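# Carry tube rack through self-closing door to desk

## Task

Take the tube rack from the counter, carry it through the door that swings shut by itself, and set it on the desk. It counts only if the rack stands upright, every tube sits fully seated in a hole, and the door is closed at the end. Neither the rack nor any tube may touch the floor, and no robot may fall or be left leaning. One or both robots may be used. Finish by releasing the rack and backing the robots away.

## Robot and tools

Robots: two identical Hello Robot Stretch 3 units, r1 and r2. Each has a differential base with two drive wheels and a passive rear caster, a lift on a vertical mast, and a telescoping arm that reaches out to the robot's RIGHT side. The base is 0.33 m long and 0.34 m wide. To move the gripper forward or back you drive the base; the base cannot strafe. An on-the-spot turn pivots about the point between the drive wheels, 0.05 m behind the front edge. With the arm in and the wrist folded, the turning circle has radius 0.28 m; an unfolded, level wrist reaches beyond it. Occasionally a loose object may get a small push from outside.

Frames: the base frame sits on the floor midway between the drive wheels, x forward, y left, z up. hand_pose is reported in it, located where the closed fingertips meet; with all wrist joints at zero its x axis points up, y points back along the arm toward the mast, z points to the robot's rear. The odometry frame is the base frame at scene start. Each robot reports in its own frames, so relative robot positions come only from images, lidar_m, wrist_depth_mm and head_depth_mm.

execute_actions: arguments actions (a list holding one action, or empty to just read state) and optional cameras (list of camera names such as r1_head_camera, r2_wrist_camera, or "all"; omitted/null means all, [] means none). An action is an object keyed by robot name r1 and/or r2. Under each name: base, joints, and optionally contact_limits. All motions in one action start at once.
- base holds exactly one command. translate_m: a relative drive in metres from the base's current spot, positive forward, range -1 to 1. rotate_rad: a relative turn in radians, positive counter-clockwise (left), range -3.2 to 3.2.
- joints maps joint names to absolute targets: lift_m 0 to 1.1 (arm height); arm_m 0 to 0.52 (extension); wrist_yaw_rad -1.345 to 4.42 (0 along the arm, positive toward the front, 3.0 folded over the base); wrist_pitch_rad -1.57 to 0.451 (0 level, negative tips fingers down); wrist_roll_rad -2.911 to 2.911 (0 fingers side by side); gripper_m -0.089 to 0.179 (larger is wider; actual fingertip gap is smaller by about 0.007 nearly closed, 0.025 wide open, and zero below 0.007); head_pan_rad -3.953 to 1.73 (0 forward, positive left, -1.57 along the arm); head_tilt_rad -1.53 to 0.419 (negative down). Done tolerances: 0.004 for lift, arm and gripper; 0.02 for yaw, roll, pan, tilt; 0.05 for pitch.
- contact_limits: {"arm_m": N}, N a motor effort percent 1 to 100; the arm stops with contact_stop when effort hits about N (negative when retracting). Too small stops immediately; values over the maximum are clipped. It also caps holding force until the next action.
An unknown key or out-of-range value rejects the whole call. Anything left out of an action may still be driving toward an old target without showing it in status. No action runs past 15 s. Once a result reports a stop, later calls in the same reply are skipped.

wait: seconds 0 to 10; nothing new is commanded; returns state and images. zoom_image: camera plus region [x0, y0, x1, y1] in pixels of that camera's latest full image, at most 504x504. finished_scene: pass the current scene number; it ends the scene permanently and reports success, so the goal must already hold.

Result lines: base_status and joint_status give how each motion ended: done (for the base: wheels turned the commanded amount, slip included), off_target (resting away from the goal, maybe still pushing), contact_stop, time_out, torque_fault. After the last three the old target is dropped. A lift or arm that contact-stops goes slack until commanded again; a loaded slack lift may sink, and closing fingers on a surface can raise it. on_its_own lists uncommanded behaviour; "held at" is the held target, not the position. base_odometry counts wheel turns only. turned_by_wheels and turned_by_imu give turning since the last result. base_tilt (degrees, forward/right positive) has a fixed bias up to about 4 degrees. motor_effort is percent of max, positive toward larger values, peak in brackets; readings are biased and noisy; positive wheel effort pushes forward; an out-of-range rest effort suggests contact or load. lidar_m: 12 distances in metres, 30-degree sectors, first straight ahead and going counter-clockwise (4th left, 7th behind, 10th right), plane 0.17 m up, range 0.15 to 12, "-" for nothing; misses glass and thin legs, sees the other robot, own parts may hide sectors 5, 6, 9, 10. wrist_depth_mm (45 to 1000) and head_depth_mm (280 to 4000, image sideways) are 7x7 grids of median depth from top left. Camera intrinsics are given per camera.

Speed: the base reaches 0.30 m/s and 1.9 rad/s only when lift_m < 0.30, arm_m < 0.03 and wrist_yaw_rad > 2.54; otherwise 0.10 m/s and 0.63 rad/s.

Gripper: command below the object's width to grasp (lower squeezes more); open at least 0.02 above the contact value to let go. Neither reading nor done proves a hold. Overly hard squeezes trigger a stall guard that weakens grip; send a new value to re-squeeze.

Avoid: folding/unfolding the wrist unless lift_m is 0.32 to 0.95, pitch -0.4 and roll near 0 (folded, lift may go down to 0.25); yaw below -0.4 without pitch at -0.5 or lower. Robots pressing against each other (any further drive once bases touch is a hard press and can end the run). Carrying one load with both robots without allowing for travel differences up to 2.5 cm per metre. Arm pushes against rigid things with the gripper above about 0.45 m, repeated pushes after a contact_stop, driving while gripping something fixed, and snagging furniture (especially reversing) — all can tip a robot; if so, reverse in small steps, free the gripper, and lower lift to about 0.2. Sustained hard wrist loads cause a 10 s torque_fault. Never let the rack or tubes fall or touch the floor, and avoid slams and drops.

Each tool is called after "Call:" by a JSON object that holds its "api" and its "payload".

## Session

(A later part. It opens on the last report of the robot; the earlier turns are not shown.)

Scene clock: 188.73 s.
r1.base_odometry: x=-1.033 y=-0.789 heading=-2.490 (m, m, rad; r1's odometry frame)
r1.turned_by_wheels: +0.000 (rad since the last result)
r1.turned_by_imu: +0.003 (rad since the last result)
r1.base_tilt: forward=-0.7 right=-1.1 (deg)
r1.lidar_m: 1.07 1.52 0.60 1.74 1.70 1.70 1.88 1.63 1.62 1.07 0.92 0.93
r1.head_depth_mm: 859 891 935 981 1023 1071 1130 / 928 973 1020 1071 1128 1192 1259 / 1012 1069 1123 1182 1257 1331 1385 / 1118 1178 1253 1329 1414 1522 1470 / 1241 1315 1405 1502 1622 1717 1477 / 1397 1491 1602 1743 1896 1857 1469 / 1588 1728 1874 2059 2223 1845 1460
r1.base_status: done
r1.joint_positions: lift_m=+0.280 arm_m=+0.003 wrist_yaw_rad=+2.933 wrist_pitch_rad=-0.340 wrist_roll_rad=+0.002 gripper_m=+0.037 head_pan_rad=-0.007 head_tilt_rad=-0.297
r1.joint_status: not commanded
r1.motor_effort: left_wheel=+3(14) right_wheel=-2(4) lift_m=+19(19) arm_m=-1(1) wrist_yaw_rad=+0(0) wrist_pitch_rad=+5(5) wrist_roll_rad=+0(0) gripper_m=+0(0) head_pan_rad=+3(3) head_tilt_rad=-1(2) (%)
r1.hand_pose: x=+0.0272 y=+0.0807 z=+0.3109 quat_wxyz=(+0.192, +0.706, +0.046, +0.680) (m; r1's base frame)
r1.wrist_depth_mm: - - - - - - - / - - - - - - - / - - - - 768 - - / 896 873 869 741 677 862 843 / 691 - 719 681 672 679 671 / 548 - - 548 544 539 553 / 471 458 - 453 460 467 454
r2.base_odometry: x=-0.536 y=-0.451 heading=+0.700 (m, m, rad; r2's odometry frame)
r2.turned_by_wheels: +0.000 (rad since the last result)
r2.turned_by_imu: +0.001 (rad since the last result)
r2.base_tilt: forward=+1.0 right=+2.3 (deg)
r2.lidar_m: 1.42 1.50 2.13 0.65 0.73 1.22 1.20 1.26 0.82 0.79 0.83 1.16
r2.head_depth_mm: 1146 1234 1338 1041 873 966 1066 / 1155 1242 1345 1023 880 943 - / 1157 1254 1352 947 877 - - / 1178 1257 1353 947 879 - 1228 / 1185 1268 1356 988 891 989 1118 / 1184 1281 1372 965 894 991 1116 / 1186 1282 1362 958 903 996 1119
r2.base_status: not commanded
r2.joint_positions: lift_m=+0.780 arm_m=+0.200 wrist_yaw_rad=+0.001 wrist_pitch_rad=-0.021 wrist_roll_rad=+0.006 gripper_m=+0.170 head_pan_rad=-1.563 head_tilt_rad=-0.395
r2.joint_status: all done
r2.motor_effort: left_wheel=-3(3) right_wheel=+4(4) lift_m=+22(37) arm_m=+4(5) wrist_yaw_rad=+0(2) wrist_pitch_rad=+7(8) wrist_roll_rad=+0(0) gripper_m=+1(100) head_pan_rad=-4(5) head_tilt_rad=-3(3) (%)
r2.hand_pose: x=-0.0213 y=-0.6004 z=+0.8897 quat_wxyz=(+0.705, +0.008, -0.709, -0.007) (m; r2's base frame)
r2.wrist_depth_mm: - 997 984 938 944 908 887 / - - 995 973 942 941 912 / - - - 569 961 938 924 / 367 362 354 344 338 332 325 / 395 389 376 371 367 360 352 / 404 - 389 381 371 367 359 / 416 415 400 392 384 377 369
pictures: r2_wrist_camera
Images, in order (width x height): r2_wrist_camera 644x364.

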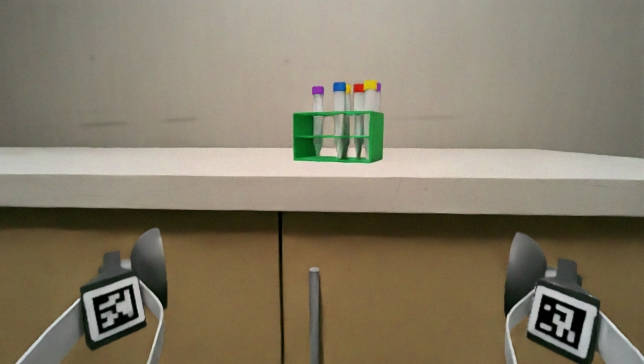

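Call:
{"api": "execute_actions", "payload": {"actions": [{"r1": {"base": {"rotate_rad": -0.65}, "joints": {"lift_m": 0.9, "wrist_pitch_rad": -0.4}}, "r2": {"base": {"rotate_rad": -1.0}, "joints": {"lift_m": 0.95, "arm_m": 0.0}}}], "cameras": []}}

Call:
{"api": "execute_actions", "payload": {"actions": [{"r1": {"base": {"translate_m": 0.5}, "joints": {"wrist_yaw_rad": 1.57, "gripper_m": 0.12}}, "r2": {"base": {"translate_m": 0.357}}}], "cameras": ["r1_head_camera", "r1_wrist_camera"]}}

Scene clock: 251.60 s.
r1.base_odometry: x=-1.033 y=-0.789 heading=-3.139 (m, m, rad; r1's odometry frame)
r1.turned_by_wheels: -0.650 (rad since the last result)
r1.turned_by_imu: -0.642 (rad since the last result)
r1.base_tilt: forward=-0.6 right=-1.1 (deg)
r1.lidar_m: 0.93 1.01 1.54 0.74 0.74 1.72 1.70 1.84 1.64 1.63 1.16 0.93
r1.head_depth_mm: 741 782 828 876 935 1001 1078 / 751 795 842 895 953 1020 1100 / 766 807 853 909 969 1039 1125 / 774 814 862 917 986 1063 1144 / 777 823 878 938 1003 1075 1167 / 798 844 898 959 1027 1108 1200 / 809 861 914 975 1046 1132 1229
r1.base_status: done
r1.joint_positions: lift_m=+0.900 arm_m=+0.003 wrist_yaw_rad=+2.933 wrist_pitch_rad=-0.412 wrist_roll_rad=+0.002 gripper_m=+0.037 head_pan_rad=-0.007 head_tilt_rad=-0.297
r1.joint_status: all done
r1.motor_effort: left_wheel=+4(11) right_wheel=-2(9) lift_m=+36(39) arm_m=-1(1) wrist_yaw_rad=+0(0) wrist_pitch_rad=+4(5) wrist_roll_rad=+0(0) gripper_m=+1(0) head_pan_rad=+3(4) head_tilt_rad=-2(2) (%)
r1.hand_pose: x=+0.0254 y=+0.0725 z=+0.9135 quat_wxyz=(+0.217, +0.704, +0.072, +0.673) (m; r1's base frame)
r1.wrist_depth_mm: - - - - - - 952 / - - - - - - 963 / - - - - - - 968 / - - - - - - - / - - - - - - 955 / - - - - - - - / - - 989 - - - -
r2.base_odometry: x=-0.536 y=-0.451 heading=-0.300 (m, m, rad; r2's odometry frame)
r2.turned_by_wheels: -1.000 (rad since the last result)
r2.turned_by_imu: -0.991 (rad since the last result)
r2.base_tilt: forward=+1.1 right=+2.3 (deg)
r2.lidar_m: 0.84 1.22 1.42 1.52 2.25 0.60 0.73 1.22 1.20 1.28 0.81 0.79
r2.head_depth_mm: 1005 1065 1124 1193 1282 1351 - / 1068 1138 1213 1290 1376 1485 - / 1138 1219 1307 1406 1495 - - / 1226 1313 1414 1524 1639 - - / 1330 1426 1535 1678 1830 1640 1327 / 1438 1560 1689 1823 1946 1642 1309 / 1417 1495 1582 1694 1798 1132 1237
r2.base_status: done
r2.joint_positions: lift_m=+0.950 arm_m=+0.003 wrist_yaw_rad=+0.000 wrist_pitch_rad=-0.020 wrist_roll_rad=+0.006 gripper_m=+0.170 head_pan_rad=-1.563 head_tilt_rad=-0.396
r2.joint_status: all done
joint sent to its limit — the command would take r2.arm_m past its lower limit, so that joint was sent only as far as its limit.
r2.motor_effort: left_wheel=+3(7) right_wheel=-4(9) lift_m=+43(45) arm_m=-4(7) wrist_yaw_rad=+0(0) wrist_pitch_rad=+7(7) wrist_roll_rad=+0(0) gripper_m=+0(0) head_pan_rad=-4(5) head_tilt_rad=-3(3) (%)
r2.hand_pose: x=-0.0214 y=-0.4037 z=+1.0590 quat_wxyz=(+0.705, +0.007, -0.709, -0.007) (m; r2's base frame)
r2.wrist_depth_mm: 998 - - - - 848 733 / - - - - - 869 753 / - - - - - 873 749 / - - - - - 917 767 / 706 - - - - 913 779 / 541 - - - - 975 773 / 536 710 - - - 973 765
pictures: none
No camera images: the call's "cameras" was empty. Leave "cameras" out to get every camera's image.

Scene clock: 257.83 s.
r1.base_odometry: x=-1.533 y=-0.790 heading=-3.139 (m, m, rad; r1's odometry frame)
r1.turned_by_wheels: +0.000 (rad since the last result)
r1.turned_by_imu: +0.004 (rad since the last result)
r1.base_tilt: forward=-0.6 right=-1.0 (deg)
r1.lidar_m: 0.43 0.46 0.71 1.48 1.30 1.31 2.20 2.13 1.71 1.07 0.54 0.43
r1.head_depth_mm: 321 340 360 382 407 436 469 / 327 345 365 389 414 445 479 / 332 346 305 326 352 438 474 / 337 357 378 403 431 460 497 / 337 357 379 403 430 462 502 / 334 355 377 405 437 473 516 / 351 373 397 424 456 493 536
r1.base_status: done
r1.joint_positions: lift_m=+0.900 arm_m=+0.003 wrist_yaw_rad=+1.573 wrist_pitch_rad=-0.412 wrist_roll_rad=+0.002 gripper_m=+0.120 head_pan_rad=-0.007 head_tilt_rad=-0.297
r1.joint_status: all done
r1.motor_effort: left_wheel=+3(10) right_wheel=-2(3) lift_m=+36(37) arm_m=-1(1) wrist_yaw_rad=-4(7) wrist_pitch_rad=+4(4) wrist_roll_rad=+0(0) gripper_m=+1(79) head_pan_rad=+4(3) head_tilt_rad=-1(1) (%)
r1.hand_pose: x=+0.2037 y=-0.1473 z=+0.9135 quat_wxyz=(+0.591, +0.593, -0.386, +0.387) (m; r1's base frame)
r1.wrist_depth_mm: 311 304 306 296 291 284 274 / 345 328 333 324 317 306 298 / 389 361 356 351 342 333 323 / 426 405 398 389 379 365 355 / 485 454 452 441 417 404 395 / 549 541 510 489 489 452 444 / 657 654 586 576 556 522 509
r2.base_odometry: x=-0.194 y=-0.556 heading=-0.300 (m, m, rad; r2's odometry frame)
r2.turned_by_wheels: +0.000 (rad since the last result)
r2.turned_by_imu: +0.003 (rad since the last result)
r2.base_tilt: forward=+1.0 right=+2.3 (deg)
r2.lidar_m: 0.53 0.77 1.21 1.30 1.93 2.62 1.18 1.43 1.41 0.66 0.51 0.50
r2.head_depth_mm: 1194 1250 1334 1422 1504 1582 - / 1264 1332 1418 1525 1619 1669 - / 1347 1437 1545 1661 1776 - - / 1448 1547 1655 1754 1850 - - / 1386 1494 1625 980 858 947 1062 / 1241 1324 1421 970 725 791 871 / 1117 1188 1260 956 653 683 738
r2.base_status: done
r2.joint_positions: lift_m=+0.950 arm_m=+0.003 wrist_yaw_rad=+0.000 wrist_pitch_rad=-0.020 wrist_roll_rad=+0.006 gripper_m=+0.170 head_pan_rad=-1.563 head_tilt_rad=-0.396
r2.joint_status: not commanded
r2.motor_effort: left_wheel=+3(9) right_wheel=-4(5) lift_m=+43(43) arm_m=-4(4) wrist_yaw_rad=+0(0) wrist_pitch_rad=+7(7) wrist_roll_rad=+0(0) gripper_m=+1(0) head_pan_rad=-4(4) head_tilt_rad=-3(3) (%)
r2.hand_pose: x=-0.0214 y=-0.4037 z=+1.0590 quat_wxyz=(+0.705, +0.007, -0.709, -0.007) (m; r2's base frame)
r2.wrist_depth_mm: 791 923 - - - - 888 / 785 947 - - - - 907 / 808 961 - - - - 942 / 808 964 - - - - 931 / 695 700 694 - - - 957 / 459 - 492 689 - - 945 / 356 374 503 720 - - 938
pictures: r1_head_camera (sideways: a quarter turn clockwise sets it upright), r1_wrist_camera
Images, in order (width x height): r1_head_camera 896x504, r1_wrist_camera 644x364.

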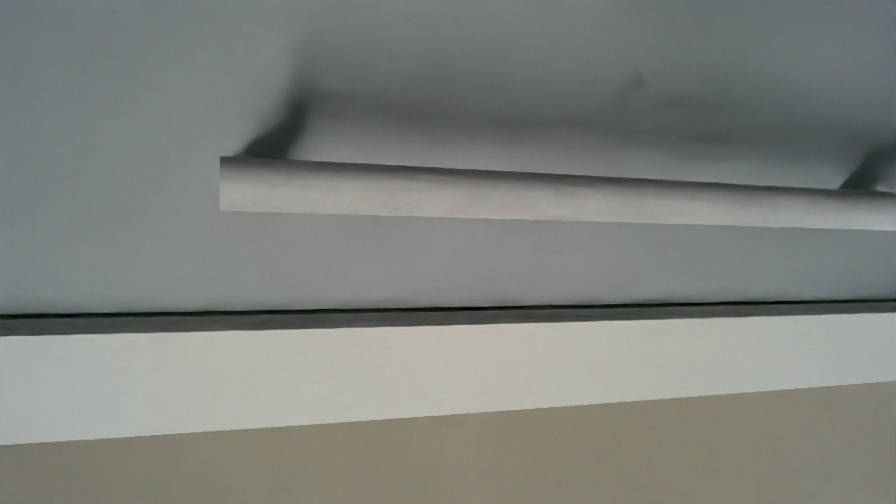

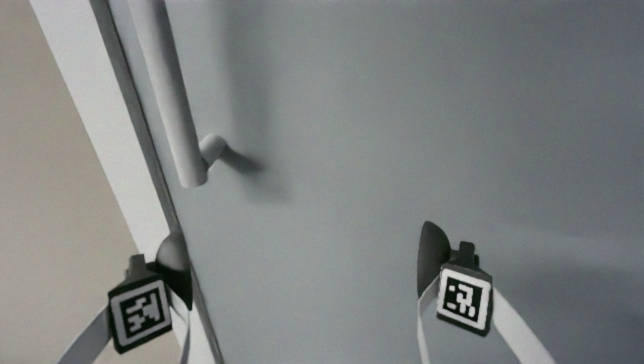

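Call:
{"api": "execute_actions", "payload": {"actions": [{"r1": {"joints": {"wrist_yaw_rad": 2.07, "wrist_pitch_rad": 0.0, "lift_m": 0.84, "gripper_m": 0.12}}, "r2": {"base": {"rotate_rad": 1.0}}}], "cameras": ["r1_wrist_camera"]}}

Call:
{"api": "execute_actions", "payload": {"actions": [{"r1": {"base": {"translate_m": 0.1}}, "r2": {"base": {"translate_m": -0.224}, "joints": {"lift_m": 0.87, "head_tilt_rad": -0.6}}}], "cameras": ["r1_wrist_camera", "r2_wrist_camera", "r2_head_camera"]}}

Scene clock: 336.83 s.
r1.base_odometry: x=-1.533 y=-0.790 heading=-3.139 (m, m, rad; r1's odometry frame)
r1.turned_by_wheels: +0.000 (rad since the last result)
r1.turned_by_imu: +0.001 (rad since the last result)
r1.base_tilt: forward=-0.6 right=-1.0 (deg)
r1.lidar_m: 0.43 0.47 0.71 1.48 1.19 2.22 2.19 2.13 1.71 1.07 0.54 0.43
r1.head_depth_mm: 322 340 360 382 407 435 469 / 327 345 366 388 415 444 480 / 332 346 304 326 351 438 474 / 337 357 378 403 431 460 498 / 336 357 379 403 430 463 501 / 334 355 377 405 437 474 516 / 351 373 398 425 456 493 537
r1.base_status: not commanded
r1.joint_positions: lift_m=+0.840 arm_m=+0.003 wrist_yaw_rad=+2.067 wrist_pitch_rad=-0.025 wrist_roll_rad=+0.002 gripper_m=+0.120 head_pan_rad=-0.007 head_tilt_rad=-0.297
r1.joint_status: all done
r1.motor_effort: left_wheel=+3(3) right_wheel=-2(2) lift_m=+19(31) arm_m=-1(1) wrist_yaw_rad=+4(6) wrist_pitch_rad=+8(9) wrist_roll_rad=+0(0) gripper_m=+0(1) head_pan_rad=+2(4) head_tilt_rad=-1(1) (%)
r1.hand_pose: x=+0.2035 y=-0.0262 z=+0.9487 quat_wxyz=(+0.369, +0.612, -0.355, +0.602) (m; r1's base frame)
r1.wrist_depth_mm: 850 617 474 376 320 289 256 / 889 649 496 386 325 296 260 / 946 665 508 400 335 299 265 / - 698 526 410 344 309 271 / - 769 540 427 343 314 274 / - 902 574 439 383 315 283 / - 807 590 458 400 337 293
r2.base_odometry: x=-0.194 y=-0.556 heading=+0.700 (m, m, rad; r2's odometry frame)
r2.turned_by_wheels: +1.000 (rad since the last result)
r2.turned_by_imu: +0.993 (rad since the last result)
r2.base_tilt: forward=+1.0 right=+2.3 (deg)
r2.lidar_m: 1.21 1.27 1.82 2.62 1.19 1.19 1.41 0.69 0.52 0.50 0.52 0.73
r2.head_depth_mm: 915 985 1058 1045 669 559 - / 917 980 1066 1024 712 572 - / 924 994 1072 1019 690 - - / 929 995 1076 999 670 - - / 935 1009 1084 982 678 601 676 / 942 1014 1099 971 670 607 679 / 946 1018 1099 953 653 607 684
r2.base_status: done
r2.joint_positions: lift_m=+0.950 arm_m=+0.003 wrist_yaw_rad=+0.000 wrist_pitch_rad=-0.020 wrist_roll_rad=+0.006 gripper_m=+0.170 head_pan_rad=-1.563 head_tilt_rad=-0.396
r2.joint_status: not commanded
r2.motor_effort: left_wheel=-4(8) right_wheel=+5(10) lift_m=+43(43) arm_m=-4(4) wrist_yaw_rad=+0(1) wrist_pitch_rad=+7(7) wrist_roll_rad=+0(1) gripper_m=+0(0) head_pan_rad=-5(5) head_tilt_rad=-3(3) (%)
r2.hand_pose: x=-0.0214 y=-0.4037 z=+1.0590 quat_wxyz=(+0.705, +0.007, -0.709, -0.007) (m; r2's base frame)
r2.wrist_depth_mm: 931 917 876 859 842 813 806 / 947 931 915 897 862 843 819 / 969 963 924 902 880 865 831 / - 972 956 945 886 879 859 / 692 708 705 706 636 439 698 / 458 - 459 458 459 431 457 / 356 325 340 338 343 321 358
pictures: r1_wrist_camera
Images, in order (width x height): r1_wrist_camera 644x364.

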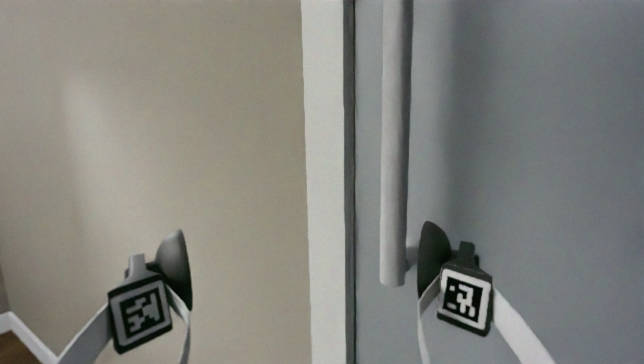

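Scene clock: 340.30 s.
r1.base_odometry: x=-1.633 y=-0.790 heading=-3.139 (m, m, rad; r1's odometry frame)
r1.turned_by_wheels: +0.000 (rad since the last result)
r1.turned_by_imu: +0.001 (rad since the last result)
r1.base_tilt: forward=-0.7 right=-1.1 (deg)
r1.lidar_m: 0.33 0.34 0.55 1.49 1.11 2.31 2.30 2.15 1.73 0.85 0.41 0.33
r1.head_depth_mm: - - - 285 301 322 346 / - - - 287 306 328 354 / - - - - - - 355 / - - 284 297 318 342 370 / - - 285 300 321 346 371 / - - - 293 315 339 368 / - - 286 305 330 361 396
r1.base_status: done
r1.joint_positions: lift_m=+0.840 arm_m=+0.003 wrist_yaw_rad=+2.067 wrist_pitch_rad=-0.025 wrist_roll_rad=+0.002 gripper_m=+0.120 head_pan_rad=-0.007 head_tilt_rad=-0.297
r1.joint_status: not commanded
r1.motor_effort: left_wheel=+3(8) right_wheel=-2(5) lift_m=+19(18) arm_m=-1(1) wrist_yaw_rad=+3(4) wrist_pitch_rad=+8(8) wrist_roll_rad=+0(0) gripper_m=+0(0) head_pan_rad=+4(4) head_tilt_rad=-2(1) (%)
r1.hand_pose: x=+0.2034 y=-0.0261 z=+0.9487 quat_wxyz=(+0.369, +0.612, -0.354, +0.602) (m; r1's base frame)
r1.wrist_depth_mm: 598 431 338 275 232 205 183 / 644 456 352 286 239 210 187 / 699 480 367 294 245 215 190 / 759 509 383 306 251 222 193 / 803 560 395 314 264 225 197 / 859 646 406 323 269 224 202 / - 563 429 332 273 244 207
r2.base_odometry: x=-0.366 y=-0.701 heading=+0.700 (m, m, rad; r2's odometry frame)
r2.turned_by_wheels: +0.000 (rad since the last result)
r2.turned_by_imu: -0.001 (rad since the last result)
r2.base_tilt: forward=+1.0 right=+2.3 (deg)
r2.lidar_m: 1.43 1.51 2.15 2.63 1.10 1.21 1.18 0.68 0.51 0.49 0.52 0.72
r2.head_depth_mm: 893 985 1016 695 619 717 - / 892 995 999 688 637 708 - / 904 997 980 681 582 - - / 907 1009 816 675 587 - - / 913 1012 959 671 642 779 956 / 916 1022 947 662 640 766 965 / 927 1030 930 657 643 776 976
r2.base_status: done
r2.joint_positions: lift_m=+0.870 arm_m=+0.003 wrist_yaw_rad=+0.000 wrist_pitch_rad=-0.020 wrist_roll_rad=+0.006 gripper_m=+0.170 head_pan_rad=-1.563 head_tilt_rad=-0.592
r2.joint_status: all done
r2.motor_effort: left_wheel=-4(8) right_wheel=+4(5) lift_m=+22(36) arm_m=-4(4) wrist_yaw_rad=-1(0) wrist_pitch_rad=+7(7) wrist_roll_rad=+0(0) gripper_m=+0(0) head_pan_rad=-4(5) head_tilt_rad=-5(26) (%)
r2.hand_pose: x=-0.0214 y=-0.4037 z=+0.9799 quat_wxyz=(+0.705, +0.007, -0.709, -0.007) (m; r2's base frame)
r2.wrist_depth_mm: 907 901 858 841 829 803 799 / 960 916 894 882 854 824 799 / 951 962 905 880 866 857 823 / 985 966 938 431 877 841 845 / 434 442 441 409 440 436 438 / 288 - 288 288 288 287 287 / 269 262 256 252 245 242 237
pictures: r1_wrist_camera, r2_head_camera (sideways: a quarter turn clockwise sets it upright), r2_wrist_camera
Images, in order (width x height): r1_wrist_camera 644x364, r2_head_camera 896x504, r2_wrist_camera 644x364.

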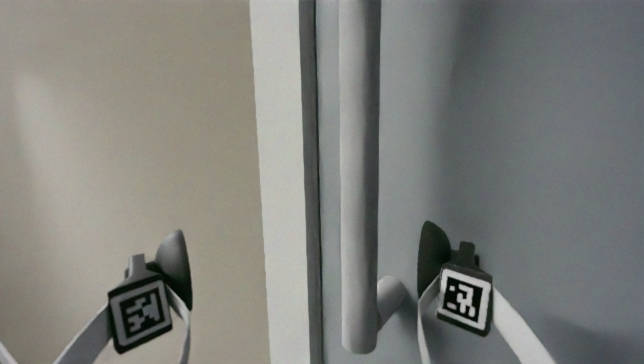

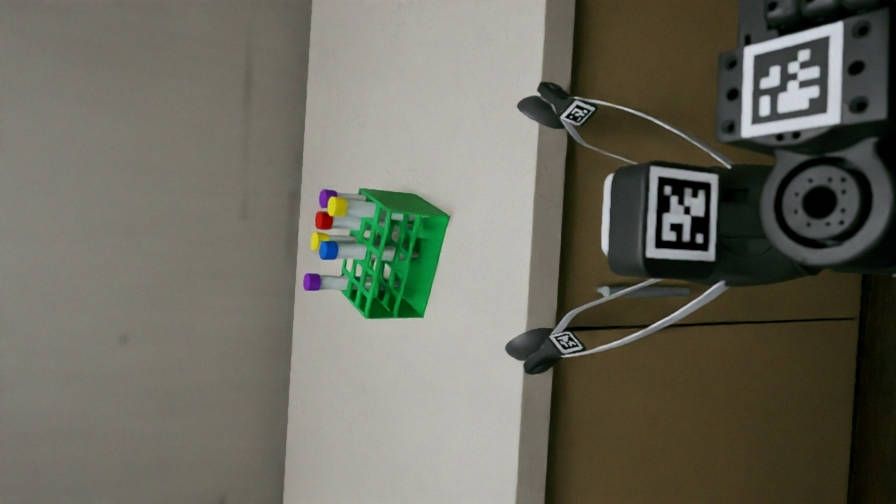

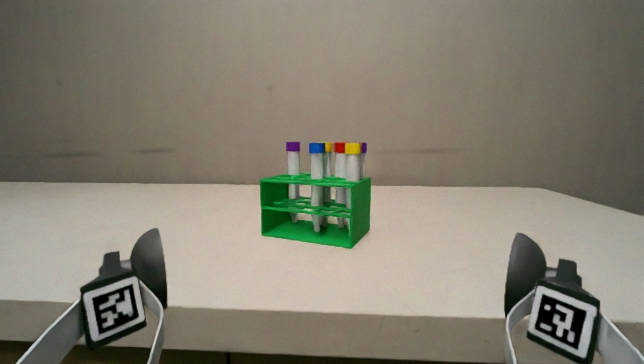

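Call:
{"api": "execute_actions", "payload": {"actions": [{"r1": {"base": {"translate_m": 0.10}, "joints": {"lift_m": 0.92}}, "r2": {"base": {"translate_m": 0.077}, "joints": {"lift_m": 0.84, "wrist_yaw_rad": -0.3, "arm_m": 0.15}}}], "cameras": ["r1_wrist_camera", "r2_wrist_camera"]}}

Scene clock: 381.00 s.
r1.base_odometry: x=-1.733 y=-0.790 heading=-3.140 (m, m, rad; r1's odometry frame)
r1.turned_by_wheels: +0.000 (rad since the last result)
r1.turned_by_imu: -0.059 (rad since the last result)
r1.base_tilt: forward=-0.7 right=-1.1 (deg)
r1.lidar_m: 0.24 0.24 0.37 1.34 1.23 1.21 2.39 2.26 1.75 0.73 0.32 0.25
r1.head_depth_mm: - - - - - - - / - - - - - - - / - - - - - - - / - - - - - - - / - - - - - - - / - - - - - - - / - - - - - - -
r1.base_status: done
r1.joint_positions: lift_m=+0.920 arm_m=+0.003 wrist_yaw_rad=+2.087 wrist_pitch_rad=-0.041 wrist_roll_rad=+0.002 gripper_m=+0.120 head_pan_rad=-0.006 head_tilt_rad=-0.299
r1.joint_status: all done
r1.on_its_own: right_wheel is at rest, and its effort (+20) is outside its rest range (-18 to +18); wrist_yaw_rad is at rest, and its effort (-21) is outside its rest range (-12 to +12)
r1.motor_effort: left_wheel=+5(22) right_wheel=+20(38) lift_m=+34(37) arm_m=-1(1) wrist_yaw_rad=-21(21) wrist_pitch_rad=+14(15) wrist_roll_rad=+0(1) gripper_m=+6(5) head_pan_rad=+4(3) head_tilt_rad=-1(2) (%)
r1.hand_pose: x=+0.2004 y=-0.0218 z=+1.0239 quat_wxyz=(+0.368, +0.619, -0.343, +0.603) (m; r1's base frame)
r1.wrist_depth_mm: 347 269 207 177 157 137 123 / 373 284 215 181 162 141 125 / 393 297 225 185 167 145 129 / 428 316 230 192 172 148 131 / 470 342 244 202 180 154 136 / 508 393 250 208 192 155 138 / 609 358 258 215 191 158 141
r2.base_odometry: x=-0.307 y=-0.651 heading=+0.700 (m, m, rad; r2's odometry frame)
r2.turned_by_wheels: +0.000 (rad since the last result)
r2.turned_by_imu: +0.001 (rad since the last result)
r2.base_tilt: forward=+1.0 right=+2.3 (deg)
r2.lidar_m: 1.36 1.43 2.04 2.63 1.35 1.21 1.26 0.68 0.51 0.49 0.52 0.73
r2.head_depth_mm: 892 990 1013 697 589 - - / 899 988 998 690 - - 929 / 908 1003 927 684 - - 937 / 908 1014 967 704 627 802 952 / 917 1020 955 670 638 769 963 / 924 1030 946 662 644 773 972 / 930 1031 933 659 650 781 979
r2.base_status: done
r2.joint_positions: lift_m=+0.840 arm_m=+0.150 wrist_yaw_rad=-0.299 wrist_pitch_rad=-0.020 wrist_roll_rad=+0.006 gripper_m=+0.170 head_pan_rad=-1.563 head_tilt_rad=-0.593
r2.joint_status: all done
r2.motor_effort: left_wheel=-4(4) right_wheel=+4(11) lift_m=+22(24) arm_m=+4(4) wrist_yaw_rad=+0(4) wrist_pitch_rad=+7(7) wrist_roll_rad=+0(0) gripper_m=+1(1) head_pan_rad=-5(4) head_tilt_rad=-5(5) (%)
r2.hand_pose: x=-0.0968 y=-0.5390 z=+0.9499 quat_wxyz=(+0.696, -0.098, -0.702, -0.112) (m; r2's base frame)
r2.wrist_depth_mm: 606 655 671 728 770 828 871 / 634 663 701 746 791 839 906 / 645 683 702 299 799 868 933 / 643 669 303 302 699 716 963 / 340 338 286 280 336 339 337 / 231 - 223 222 223 222 221 / - 157 166 166 166 157 173
pictures: r1_wrist_camera, r2_wrist_camera
Images, in order (width x height): r1_wrist_camera 644x364, r2_wrist_camera 644x364.

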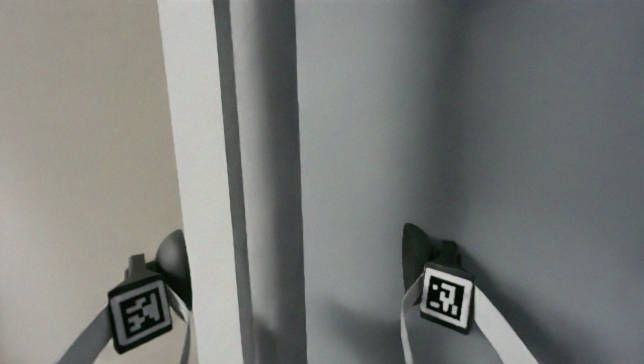

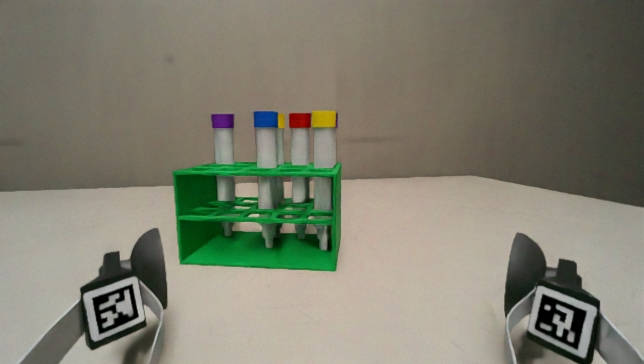

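Call:
{"api": "execute_actions", "payload": {"actions": [{"r1": {"base": {"translate_m": -0.01}, "joints": {"gripper_m": 0.0}}, "r2": {"base": {"translate_m": -0.495}, "joints": {"arm_m": 0.25, "wrist_yaw_rad": 1.27, "head_pan_rad": -1.2}}}], "cameras": ["r1_wrist_camera", "r2_head_camera"]}}

Scene clock: 447.43 s.
r1.base_odometry: x=-1.723 y=-0.790 heading=-3.139 (m, m, rad; r1's odometry frame)
r1.turned_by_wheels: +0.000 (rad since the last result)
r1.turned_by_imu: +0.002 (rad since the last result)
r1.base_tilt: forward=-0.6 right=-1.1 (deg)
r1.lidar_m: 0.25 0.25 0.39 1.40 1.53 2.17 2.37 2.26 1.75 0.76 0.33 0.26
r1.head_depth_mm: - - - - - - - / - - - - - - - / - - - - - - - / - - - - - - - / - - - - - - - / - - - - - - - / - - - - - - -
r1.base_status: done
r1.joint_positions: lift_m=+0.920 arm_m=+0.003 wrist_yaw_rad=+2.120 wrist_pitch_rad=-0.025 wrist_roll_rad=+0.002 gripper_m=+0.000 head_pan_rad=-0.006 head_tilt_rad=-0.299
r1.joint_status: all done
r1.on_its_own: wrist_yaw_rad is held at +2.117, not at your +2.070, by its stall guard, which is not easing now
r1.motor_effort: left_wheel=+1(3) right_wheel=-4(16) lift_m=+34(34) arm_m=-1(1) wrist_yaw_rad=-4(35) wrist_pitch_rad=+9(14) wrist_roll_rad=+0(0) gripper_m=-11(93) head_pan_rad=+4(3) head_tilt_rad=-1(1) (%)
r1.hand_pose: x=+0.1967 y=-0.0144 z=+1.0278 quat_wxyz=(+0.354, +0.622, -0.338, +0.612) (m; r1's base frame)
r1.wrist_depth_mm: 409 306 225 129 169 147 130 / 435 321 233 133 173 151 133 / 470 338 240 136 179 154 135 / 503 354 249 140 183 158 138 / 572 377 270 143 187 162 142 / 623 406 325 147 188 166 145 / 682 438 278 157 203 170 149
r2.base_odometry: x=-0.686 y=-0.970 heading=+0.699 (m, m, rad; r2's odometry frame)
r2.turned_by_wheels: +0.000 (rad since the last result)
r2.turned_by_imu: -0.001 (rad since the last result)
r2.base_tilt: forward=+1.0 right=+2.3 (deg)
r2.lidar_m: 1.84 1.94 2.72 2.51 1.04 0.79 0.77 0.81 1.12 0.48 0.50 0.70
r2.head_depth_mm: 860 941 988 725 - 632 1165 / 893 982 998 722 598 672 806 / 935 1032 989 714 641 722 880 / 977 1073 970 674 668 782 970 / 1018 1140 858 671 718 848 1096 / 1069 1191 799 691 764 926 1146 / 1120 1242 934 715 820 1033 1169
r2.base_status: done
r2.joint_positions: lift_m=+0.840 arm_m=+0.250 wrist_yaw_rad=+1.268 wrist_pitch_rad=-0.020 wrist_roll_rad=+0.006 gripper_m=+0.170 head_pan_rad=-1.207 head_tilt_rad=-0.593
r2.joint_status: all done
r2.motor_effort: left_wheel=-3(8) right_wheel=+4(5) lift_m=+22(23) arm_m=+4(5) wrist_yaw_rad=+3(2) wrist_pitch_rad=+7(7) wrist_roll_rad=+0(0) gripper_m=+0(0) head_pan_rad=+4(34) head_tilt_rad=-5(5) (%)
r2.hand_pose: x=+0.2227 y=-0.4709 z=+0.9499 quat_wxyz=(+0.572, +0.426, -0.567, +0.412) (m; r2's base frame)
r2.wrist_depth_mm: - - - - - 872 645 / - - - - - 901 649 / - - - - - 808 646 / - - - 705 347 484 604 / - - - 337 337 337 335 / - - - 236 221 222 221 / - - - 184 164 156 172
pictures: r1_wrist_camera, r2_head_camera (sideways: a quarter turn clockwise sets it upright)
Images, in order (width x height): r1_wrist_camera 644x364, r2_head_camera 896x504.

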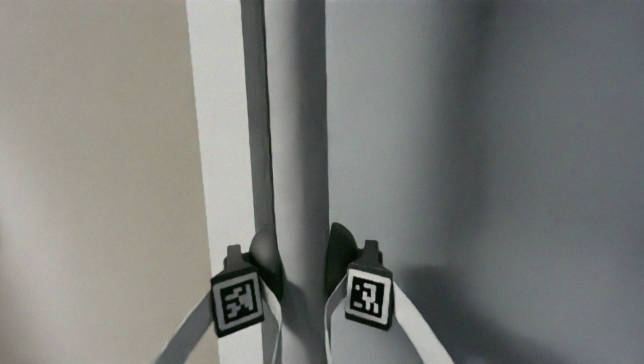

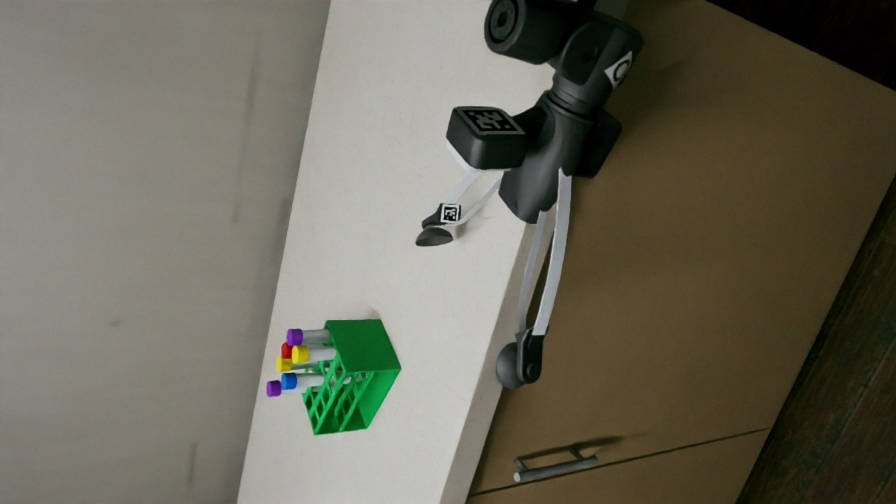

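Call:
{"api": "execute_actions", "payload": {"actions": [{"r1": {"base": {"translate_m": -0.233}, "joints": {"arm_m": 0.034}}, "r2": {"joints": {"arm_m": 0.453}}}], "cameras": ["r1_nav_camera", "r2_wrist_camera"]}}

Scene clock: 457.33 s.
r1.base_odometry: x=-1.490 y=-0.790 heading=-3.139 (m, m, rad; r1's odometry frame)
r1.turned_by_wheels: +0.000 (rad since the last result)
r1.turned_by_imu: +0.000 (rad since the last result)
r1.base_tilt: forward=-0.7 right=-1.2 (deg)
r1.lidar_m: 0.48 0.51 0.75 0.84 1.54 2.18 2.14 2.24 1.73 1.45 0.64 0.49
r1.head_depth_mm: 371 392 416 442 473 507 545 / 375 396 420 446 478 513 554 / 379 399 421 448 483 519 561 / 382 401 422 448 480 515 562 / 386 407 431 458 488 525 569 / 376 399 424 454 487 528 577 / 389 414 441 472 506 546 592
r1.base_status: done
r1.joint_positions: lift_m=+0.920 arm_m=+0.034 wrist_yaw_rad=+2.120 wrist_pitch_rad=-0.022 wrist_roll_rad=+0.002 gripper_m=+0.000 head_pan_rad=-0.006 head_tilt_rad=-0.299
r1.joint_status: all done
r1.on_its_own: wrist_yaw_rad is held at +2.117, not at your +2.070, by its stall guard, which is not easing now
r1.motor_effort: left_wheel=+0(7) right_wheel=+0(8) lift_m=+34(34) arm_m=+4(8) wrist_yaw_rad=-4(15) wrist_pitch_rad=+7(9) wrist_roll_rad=+0(0) gripper_m=-2(10) head_pan_rad=+4(3) head_tilt_rad=-1(1) (%)
r1.hand_pose: x=+0.1968 y=-0.0453 z=+1.0286 quat_wxyz=(+0.353, +0.621, -0.339, +0.612) (m; r1's base frame)
r1.wrist_depth_mm: 962 703 556 438 368 335 295 / - 733 575 451 382 346 307 / - 778 598 468 399 354 309 / - 819 609 488 408 360 318 / - 868 639 487 426 367 325 / - 913 721 - 433 383 331 / - 959 703 546 445 391 341
r2.base_odometry: x=-0.686 y=-0.970 heading=+0.700 (m, m, rad; r2's odometry frame)
r2.turned_by_wheels: +0.000 (rad since the last result)
r2.turned_by_imu: -0.007 (rad since the last result)
r2.base_tilt: forward=+1.0 right=+2.2 (deg)
r2.lidar_m: 1.85 1.94 2.73 0.84 0.98 0.79 0.77 0.81 1.13 0.48 0.50 0.70
r2.head_depth_mm: 858 940 992 635 548 640 1161 / 896 972 1024 630 582 679 811 / 928 1025 982 651 617 728 884 / 966 1071 962 646 658 787 969 / 1011 1131 896 667 708 852 1096 / 1061 1191 788 684 760 937 1141 / 1116 1239 923 711 810 1034 1165
r2.base_status: not commanded
r2.joint_positions: lift_m=+0.840 arm_m=+0.452 wrist_yaw_rad=+1.274 wrist_pitch_rad=+0.007 wrist_roll_rad=+0.009 gripper_m=+0.170 head_pan_rad=-1.206 head_tilt_rad=-0.597
r2.joint_status: all done
r2.motor_effort: left_wheel=+0(14) right_wheel=+0(39) lift_m=+20(28) arm_m=+7(35) wrist_yaw_rad=-4(94) wrist_pitch_rad=-2(20) wrist_roll_rad=-1(56) gripper_m=-1(1) head_pan_rad=+4(4) head_tilt_rad=-2(5) (%)
r2.hand_pose: x=+0.2238 y=-0.6725 z=+0.9568 quat_wxyz=(+0.565, +0.421, -0.572, +0.421) (m; r2's base frame)
r2.wrist_depth_mm: - - - - 970 613 449 / - - - - 972 624 451 / - - - - 975 616 454 / - - 345 594 843 622 457 / - 436 300 347 386 384 382 / 275 - 246 246 246 245 242 / - 170 180 180 179 169 187
pictures: r1_nav_camera (sideways: a quarter turn counterclockwise sets it upright), r2_wrist_camera
Images, in order (width x height): r1_nav_camera 672x504, r2_wrist_camera 644x364.

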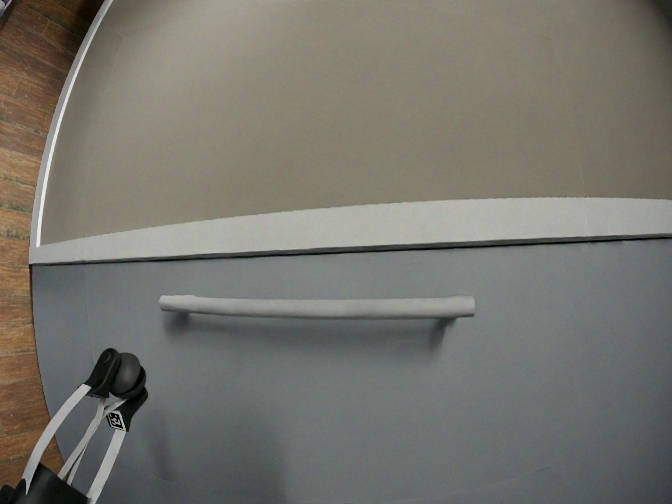

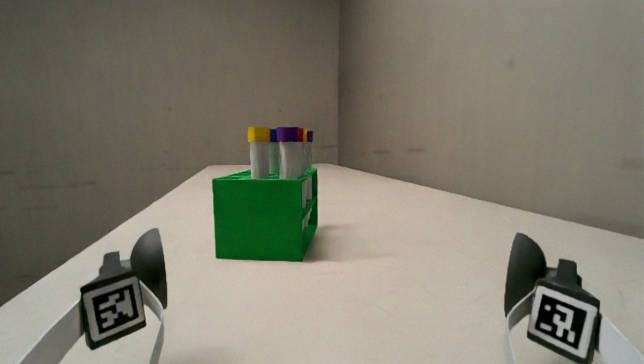

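Call:
{"api": "execute_actions", "payload": {"actions": [{"r1": {"base": {"translate_m": 0.20}, "joints": {"arm_m": 0.0, "gripper_m": 0.10, "wrist_yaw_rad": 2.07, "lift_m": 1.0}}, "r2": {"base": {"translate_m": 0.193}, "joints": {"arm_m": 0.458}}}], "cameras": ["r1_wrist_camera", "r2_wrist_camera", "r2_head_camera"]}}

Scene clock: 504.00 s.
r1.base_odometry: x=-1.690 y=-0.790 heading=-3.139 (m, m, rad; r1's odometry frame)
r1.turned_by_wheels: +0.000 (rad since the last result)
r1.turned_by_imu: +0.002 (rad since the last result)
r1.base_tilt: forward=-0.6 right=-1.0 (deg)
r1.lidar_m: 0.28 0.29 0.44 1.50 1.53 2.18 2.34 2.26 1.74 0.86 0.37 0.29
r1.head_depth_mm: - - - - - - 287 / - - - - - 283 299 / - - - - - - 305 / - - - - - 288 308 / - - - - - 289 312 / - - - - - 291 305 / - - - - - 284 302
r1.base_status: done
r1.joint_positions: lift_m=+1.000 arm_m=+0.003 wrist_yaw_rad=+2.073 wrist_pitch_rad=-0.022 wrist_roll_rad=+0.002 gripper_m=+0.100 head_pan_rad=-0.006 head_tilt_rad=-0.299
r1.joint_status: all done
joint sent to its limit — the command would take r1.arm_m past its lower limit, so that joint was sent only as far as its limit.
r1.motor_effort: left_wheel=+0(6) right_wheel=+0(4) lift_m=+37(39) arm_m=-5(6) wrist_yaw_rad=-4(5) wrist_pitch_rad=+7(7) wrist_roll_rad=+0(0) gripper_m=+0(82) head_pan_rad=+4(3) head_tilt_rad=-1(1) (%)
r1.hand_pose: x=+0.2027 y=-0.0250 z=+1.1085 quat_wxyz=(+0.367, +0.613, -0.353, +0.604) (m; r1's base frame)
r1.wrist_depth_mm: 421 330 254 156 195 172 153 / 438 342 262 165 201 175 156 / 476 362 272 226 206 180 160 / 518 382 279 231 212 185 163 / 541 401 289 238 219 189 167 / 590 454 295 246 237 192 171 / 642 440 313 255 231 193 175
r2.base_odometry: x=-0.538 y=-0.845 heading=+0.699 (m, m, rad; r2's odometry frame)
r2.turned_by_wheels: +0.000 (rad since the last result)
r2.turned_by_imu: +0.002 (rad since the last result)
r2.base_tilt: forward=+1.0 right=+2.3 (deg)
r2.lidar_m: 1.66 1.74 2.48 2.64 1.31 0.98 0.96 1.01 0.50 0.49 0.51 0.70
r2.head_depth_mm: 865 947 994 636 565 640 755 / 899 989 1036 628 582 683 817 / 933 1035 983 651 623 734 893 / 980 1083 759 645 663 791 978 / 1024 1141 953 665 703 861 1102 / 1070 1200 936 686 767 945 1138 / 1121 1243 930 711 834 1040 1165
r2.base_status: done
r2.joint_positions: lift_m=+0.840 arm_m=+0.458 wrist_yaw_rad=+1.270 wrist_pitch_rad=+0.004 wrist_roll_rad=+0.008 gripper_m=+0.170 head_pan_rad=-1.206 head_tilt_rad=-0.597
r2.joint_status: all done
r2.motor_effort: left_wheel=-7(7) right_wheel=+14(21) lift_m=+21(20) arm_m=+5(9) wrist_yaw_rad=-1(5) wrist_pitch_rad=-1(2) wrist_roll_rad=-1(2) gripper_m=+0(0) head_pan_rad=+3(4) head_tilt_rad=-2(2) (%)
r2.hand_pose: x=+0.2235 y=-0.6786 z=+0.9562 quat_wxyz=(+0.566, +0.420, -0.572, +0.419) (m; r2's base frame)
r2.wrist_depth_mm: - - - - 955 616 455 / - - - - 978 612 452 / - - - 103 846 625 457 / - - 907 105 704 631 463 / - 433 115 106 343 383 380 / 262 108 106 103 213 243 243 / - 165 108 105 161 169 186
pictures: r1_wrist_camera, r2_head_camera (sideways: a quarter turn clockwise sets it upright), r2_wrist_camera
Images, in order (width x height): r1_wrist_camera 644x364, r2_head_camera 896x504, r2_wrist_camera 644x364.

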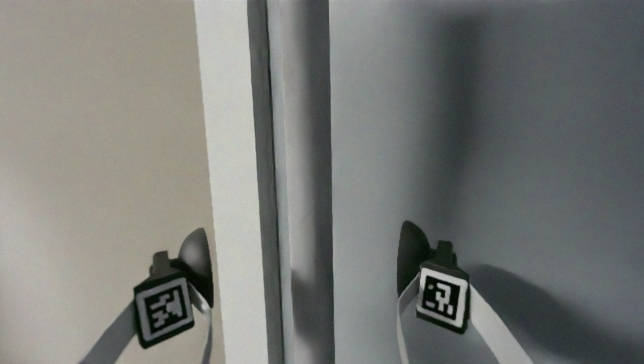

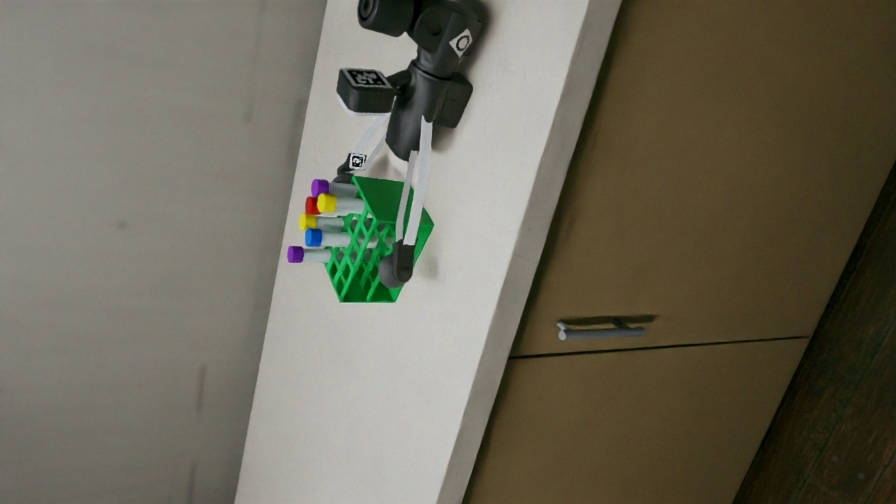

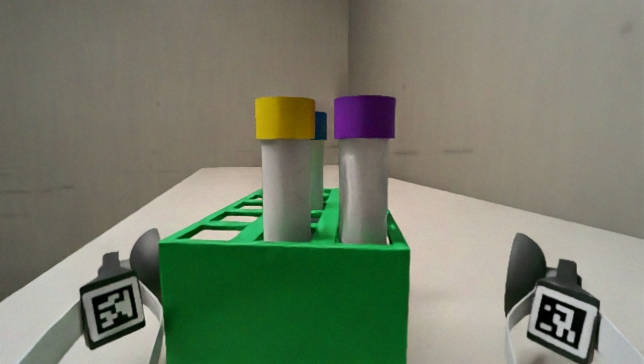

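Call:
{"api": "execute_actions", "payload": {"actions": [{"r1": {"base": {"translate_m": 0.03}, "joints": {"wrist_yaw_rad": 2.16, "gripper_m": 0.075}}, "r2": {"joints": {"gripper_m": 0.04}}}], "cameras": ["r1_wrist_camera", "r2_wrist_camera"]}}

Scene clock: 536.07 s.
r1.base_odometry: x=-1.720 y=-0.790 heading=-3.139 (m, m, rad; r1's odometry frame)
r1.turned_by_wheels: +0.000 (rad since the last result)
r1.turned_by_imu: +0.001 (rad since the last result)
r1.base_tilt: forward=-0.7 right=-1.0 (deg)
r1.lidar_m: 0.25 0.25 0.39 1.41 1.53 2.17 2.37 2.26 1.75 0.77 0.33 0.26
r1.head_depth_mm: - - - - - - - / - - - - - - - / - - - - - - - / - - - - - - - / - - - - - - - / - - - - - - - / - - - - - - -
r1.base_status: done
r1.joint_positions: lift_m=+1.000 arm_m=+0.003 wrist_yaw_rad=+2.157 wrist_pitch_rad=-0.022 wrist_roll_rad=+0.002 gripper_m=+0.075 head_pan_rad=-0.006 head_tilt_rad=-0.299
r1.joint_status: all done
r1.motor_effort: left_wheel=+0(6) right_wheel=+0(4) lift_m=+36(37) arm_m=-5(5) wrist_yaw_rad=+3(5) wrist_pitch_rad=+7(8) wrist_roll_rad=+0(0) gripper_m=+0(74) head_pan_rad=+4(3) head_tilt_rad=-1(2) (%)
r1.hand_pose: x=+0.1917 y=-0.0067 z=+1.1085 quat_wxyz=(+0.341, +0.627, -0.327, +0.619) (m; r1's base frame)
r1.wrist_depth_mm: 469 334 241 132 176 152 134 / 501 353 250 137 180 156 136 / 558 376 257 141 186 160 139 / 612 395 270 146 192 163 142 / 676 421 278 150 191 167 145 / 745 468 273 155 - 171 148 / 834 512 303 160 210 172 152
r2.base_odometry: x=-0.538 y=-0.845 heading=+0.699 (m, m, rad; r2's odometry frame)
r2.turned_by_wheels: +0.000 (rad since the last result)
r2.turned_by_imu: +0.001 (rad since the last result)
r2.base_tilt: forward=+1.0 right=+2.3 (deg)
r2.lidar_m: 1.66 1.75 2.47 2.64 1.30 0.98 0.96 1.01 0.50 0.49 0.51 0.70
r2.head_depth_mm: 864 948 999 636 564 640 753 / 899 986 1043 630 580 682 819 / 936 1037 981 653 623 735 897 / 980 1085 762 671 665 792 979 / 1023 1137 951 667 708 863 1102 / 1072 1195 936 687 768 940 1145 / 1128 1248 926 715 831 1044 1164
r2.base_status: not commanded
r2.joint_positions: lift_m=+0.840 arm_m=+0.458 wrist_yaw_rad=+1.270 wrist_pitch_rad=+0.007 wrist_roll_rad=+0.008 gripper_m=+0.042 head_pan_rad=-1.206 head_tilt_rad=-0.597
r2.joint_status: all done
r2.motor_effort: left_wheel=-6(7) right_wheel=+13(14) lift_m=+20(21) arm_m=+5(5) wrist_yaw_rad=-1(1) wrist_pitch_rad=-2(2) wrist_roll_rad=-1(1) gripper_m=-2(99) head_pan_rad=+4(3) head_tilt_rad=-2(2) (%)
r2.hand_pose: x=+0.2235 y=-0.6786 z=+0.9568 quat_wxyz=(+0.566, +0.419, -0.572, +0.420) (m; r2's base frame)
r2.wrist_depth_mm: - - - - 961 617 453 / - - - - 979 624 456 / - - - 131 131 633 452 / - - 926 177 138 636 457 / - 389 346 129 130 389 386 / 264 245 131 130 129 244 243 / 178 179 163 133 132 170 178
pictures: r1_wrist_camera, r2_wrist_camera
Images, in order (width x height): r1_wrist_camera 644x364, r2_wrist_camera 644x364.

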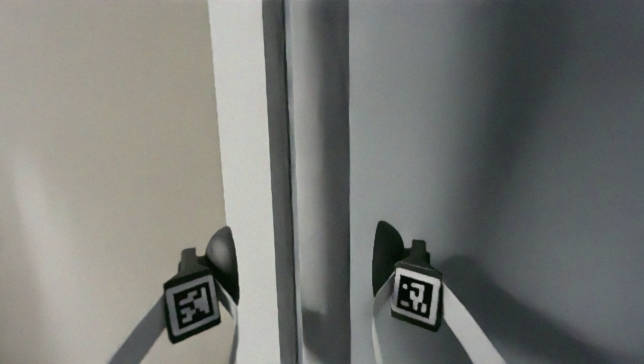

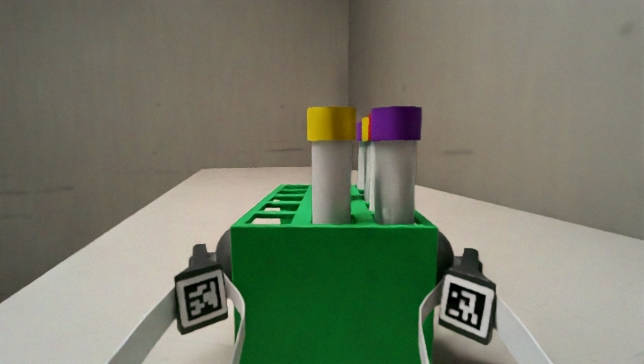

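Call:
{"api": "execute_actions", "payload": {"actions": [{"r1": {"joints": {"gripper_m": -0.06}}, "r2": {"joints": {"lift_m": 0.90, "gripper_m": 0.03}}}], "cameras": ["r1_wrist_camera", "r2_wrist_camera", "r2_head_camera"]}}

Scene clock: 552.70 s.
r1.base_odometry: x=-1.720 y=-0.790 heading=-3.139 (m, m, rad; r1's odometry frame)
r1.turned_by_wheels: +0.000 (rad since the last result)
r1.turned_by_imu: +0.002 (rad since the last result)
r1.base_tilt: forward=-0.6 right=-1.1 (deg)
r1.lidar_m: 0.25 0.25 0.39 1.41 1.52 2.17 2.37 2.26 1.74 0.76 0.33 0.26
r1.head_depth_mm: - - - - - - - / - - - - - - - / - - - - - - - / - - - - - - - / - - - - - - - / - - - - - - - / - - - - - - -
r1.base_status: not commanded
r1.joint_positions: lift_m=+1.000 arm_m=+0.003 wrist_yaw_rad=+2.139 wrist_pitch_rad=-0.022 wrist_roll_rad=+0.002 gripper_m=-0.059 head_pan_rad=-0.006 head_tilt_rad=-0.299
r1.joint_status: all done
r1.on_its_own: wrist_yaw_rad is at rest, and its effort (+24) is outside its rest range (-12 to +12)
r1.motor_effort: left_wheel=-3(3) right_wheel=+0(0) lift_m=+36(36) arm_m=-5(5) wrist_yaw_rad=+24(26) wrist_pitch_rad=+7(7) wrist_roll_rad=+0(0) gripper_m=-31(100) head_pan_rad=+4(2) head_tilt_rad=-1(1) (%)
r1.hand_pose: x=+0.1941 y=-0.0105 z=+1.1085 quat_wxyz=(+0.347, +0.624, -0.333, +0.616) (m; r1's base frame)
r1.wrist_depth_mm: 440 320 233 128 171 149 131 / 466 335 243 133 177 152 133 / 509 355 252 139 180 156 136 / 558 377 263 144 186 159 140 / 616 400 279 145 189 163 142 / 687 422 336 148 190 167 146 / 764 462 289 156 206 171 148
r2.base_odometry: x=-0.538 y=-0.845 heading=+0.700 (m, m, rad; r2's odometry frame)
r2.turned_by_wheels: +0.000 (rad since the last result)
r2.turned_by_imu: +0.003 (rad since the last result)
r2.base_tilt: forward=+1.0 right=+2.3 (deg)
r2.lidar_m: 1.65 1.74 2.47 2.65 1.30 0.98 0.96 1.01 0.50 0.48 0.51 0.71
r2.head_depth_mm: 865 945 1000 661 565 639 758 / 898 990 1050 657 583 682 817 / 937 1035 976 679 621 730 890 / 972 1080 721 670 665 791 979 / 1019 1139 947 665 704 860 1101 / 1072 1204 939 685 766 939 1143 / 1120 1242 926 713 827 1037 1163
r2.base_status: not commanded
r2.joint_positions: lift_m=+0.900 arm_m=+0.458 wrist_yaw_rad=+1.270 wrist_pitch_rad=-0.027 wrist_roll_rad=+0.007 gripper_m=+0.038 head_pan_rad=-1.206 head_tilt_rad=-0.597
r2.joint_status: gripper_m off_target (ended at +0.038, target +0.030); the others done
r2.on_its_own: gripper_m is held at +0.037, not at your +0.030, by its stall guard, which is still easing
r2.motor_effort: left_wheel=+0(6) right_wheel=+0(13) lift_m=+44(44) arm_m=+4(5) wrist_yaw_rad=+0(0) wrist_pitch_rad=+9(10) wrist_roll_rad=+0(1) gripper_m=-12(99) head_pan_rad=+3(3) head_tilt_rad=-2(2) (%)
r2.hand_pose: x=+0.2227 y=-0.6783 z=+1.0073 quat_wxyz=(+0.573, +0.429, -0.565, +0.410) (m; r2's base frame)
r2.wrist_depth_mm: - - - - 965 610 450 / - - - - 969 623 457 / - - - - 837 627 453 / - - - 248 739 633 459 / - - 510 137 142 505 445 / - 342 137 135 134 338 335 / 275 254 231 134 134 240 251
pictures: r1_wrist_camera, r2_head_camera (sideways: a quarter turn clockwise sets it upright), r2_wrist_camera
Images, in order (width x height): r1_wrist_camera 644x364, r2_head_camera 896x504, r2_wrist_camera 644x364.

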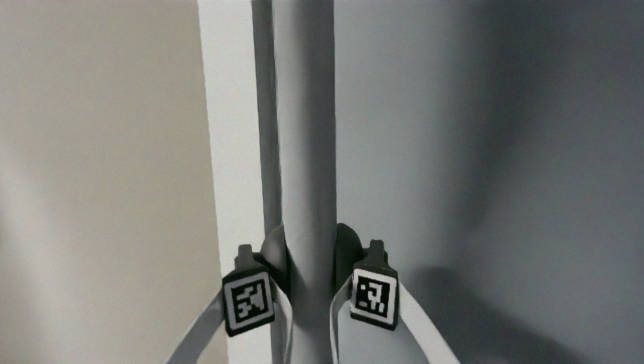

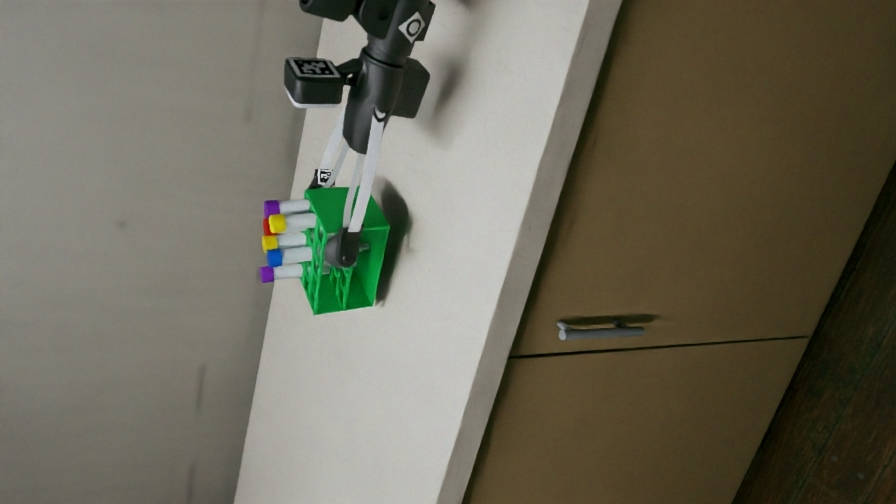

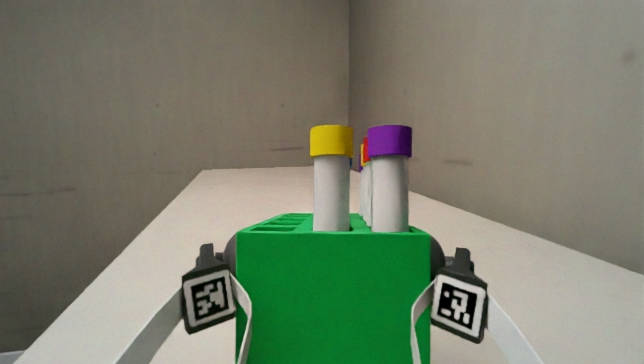

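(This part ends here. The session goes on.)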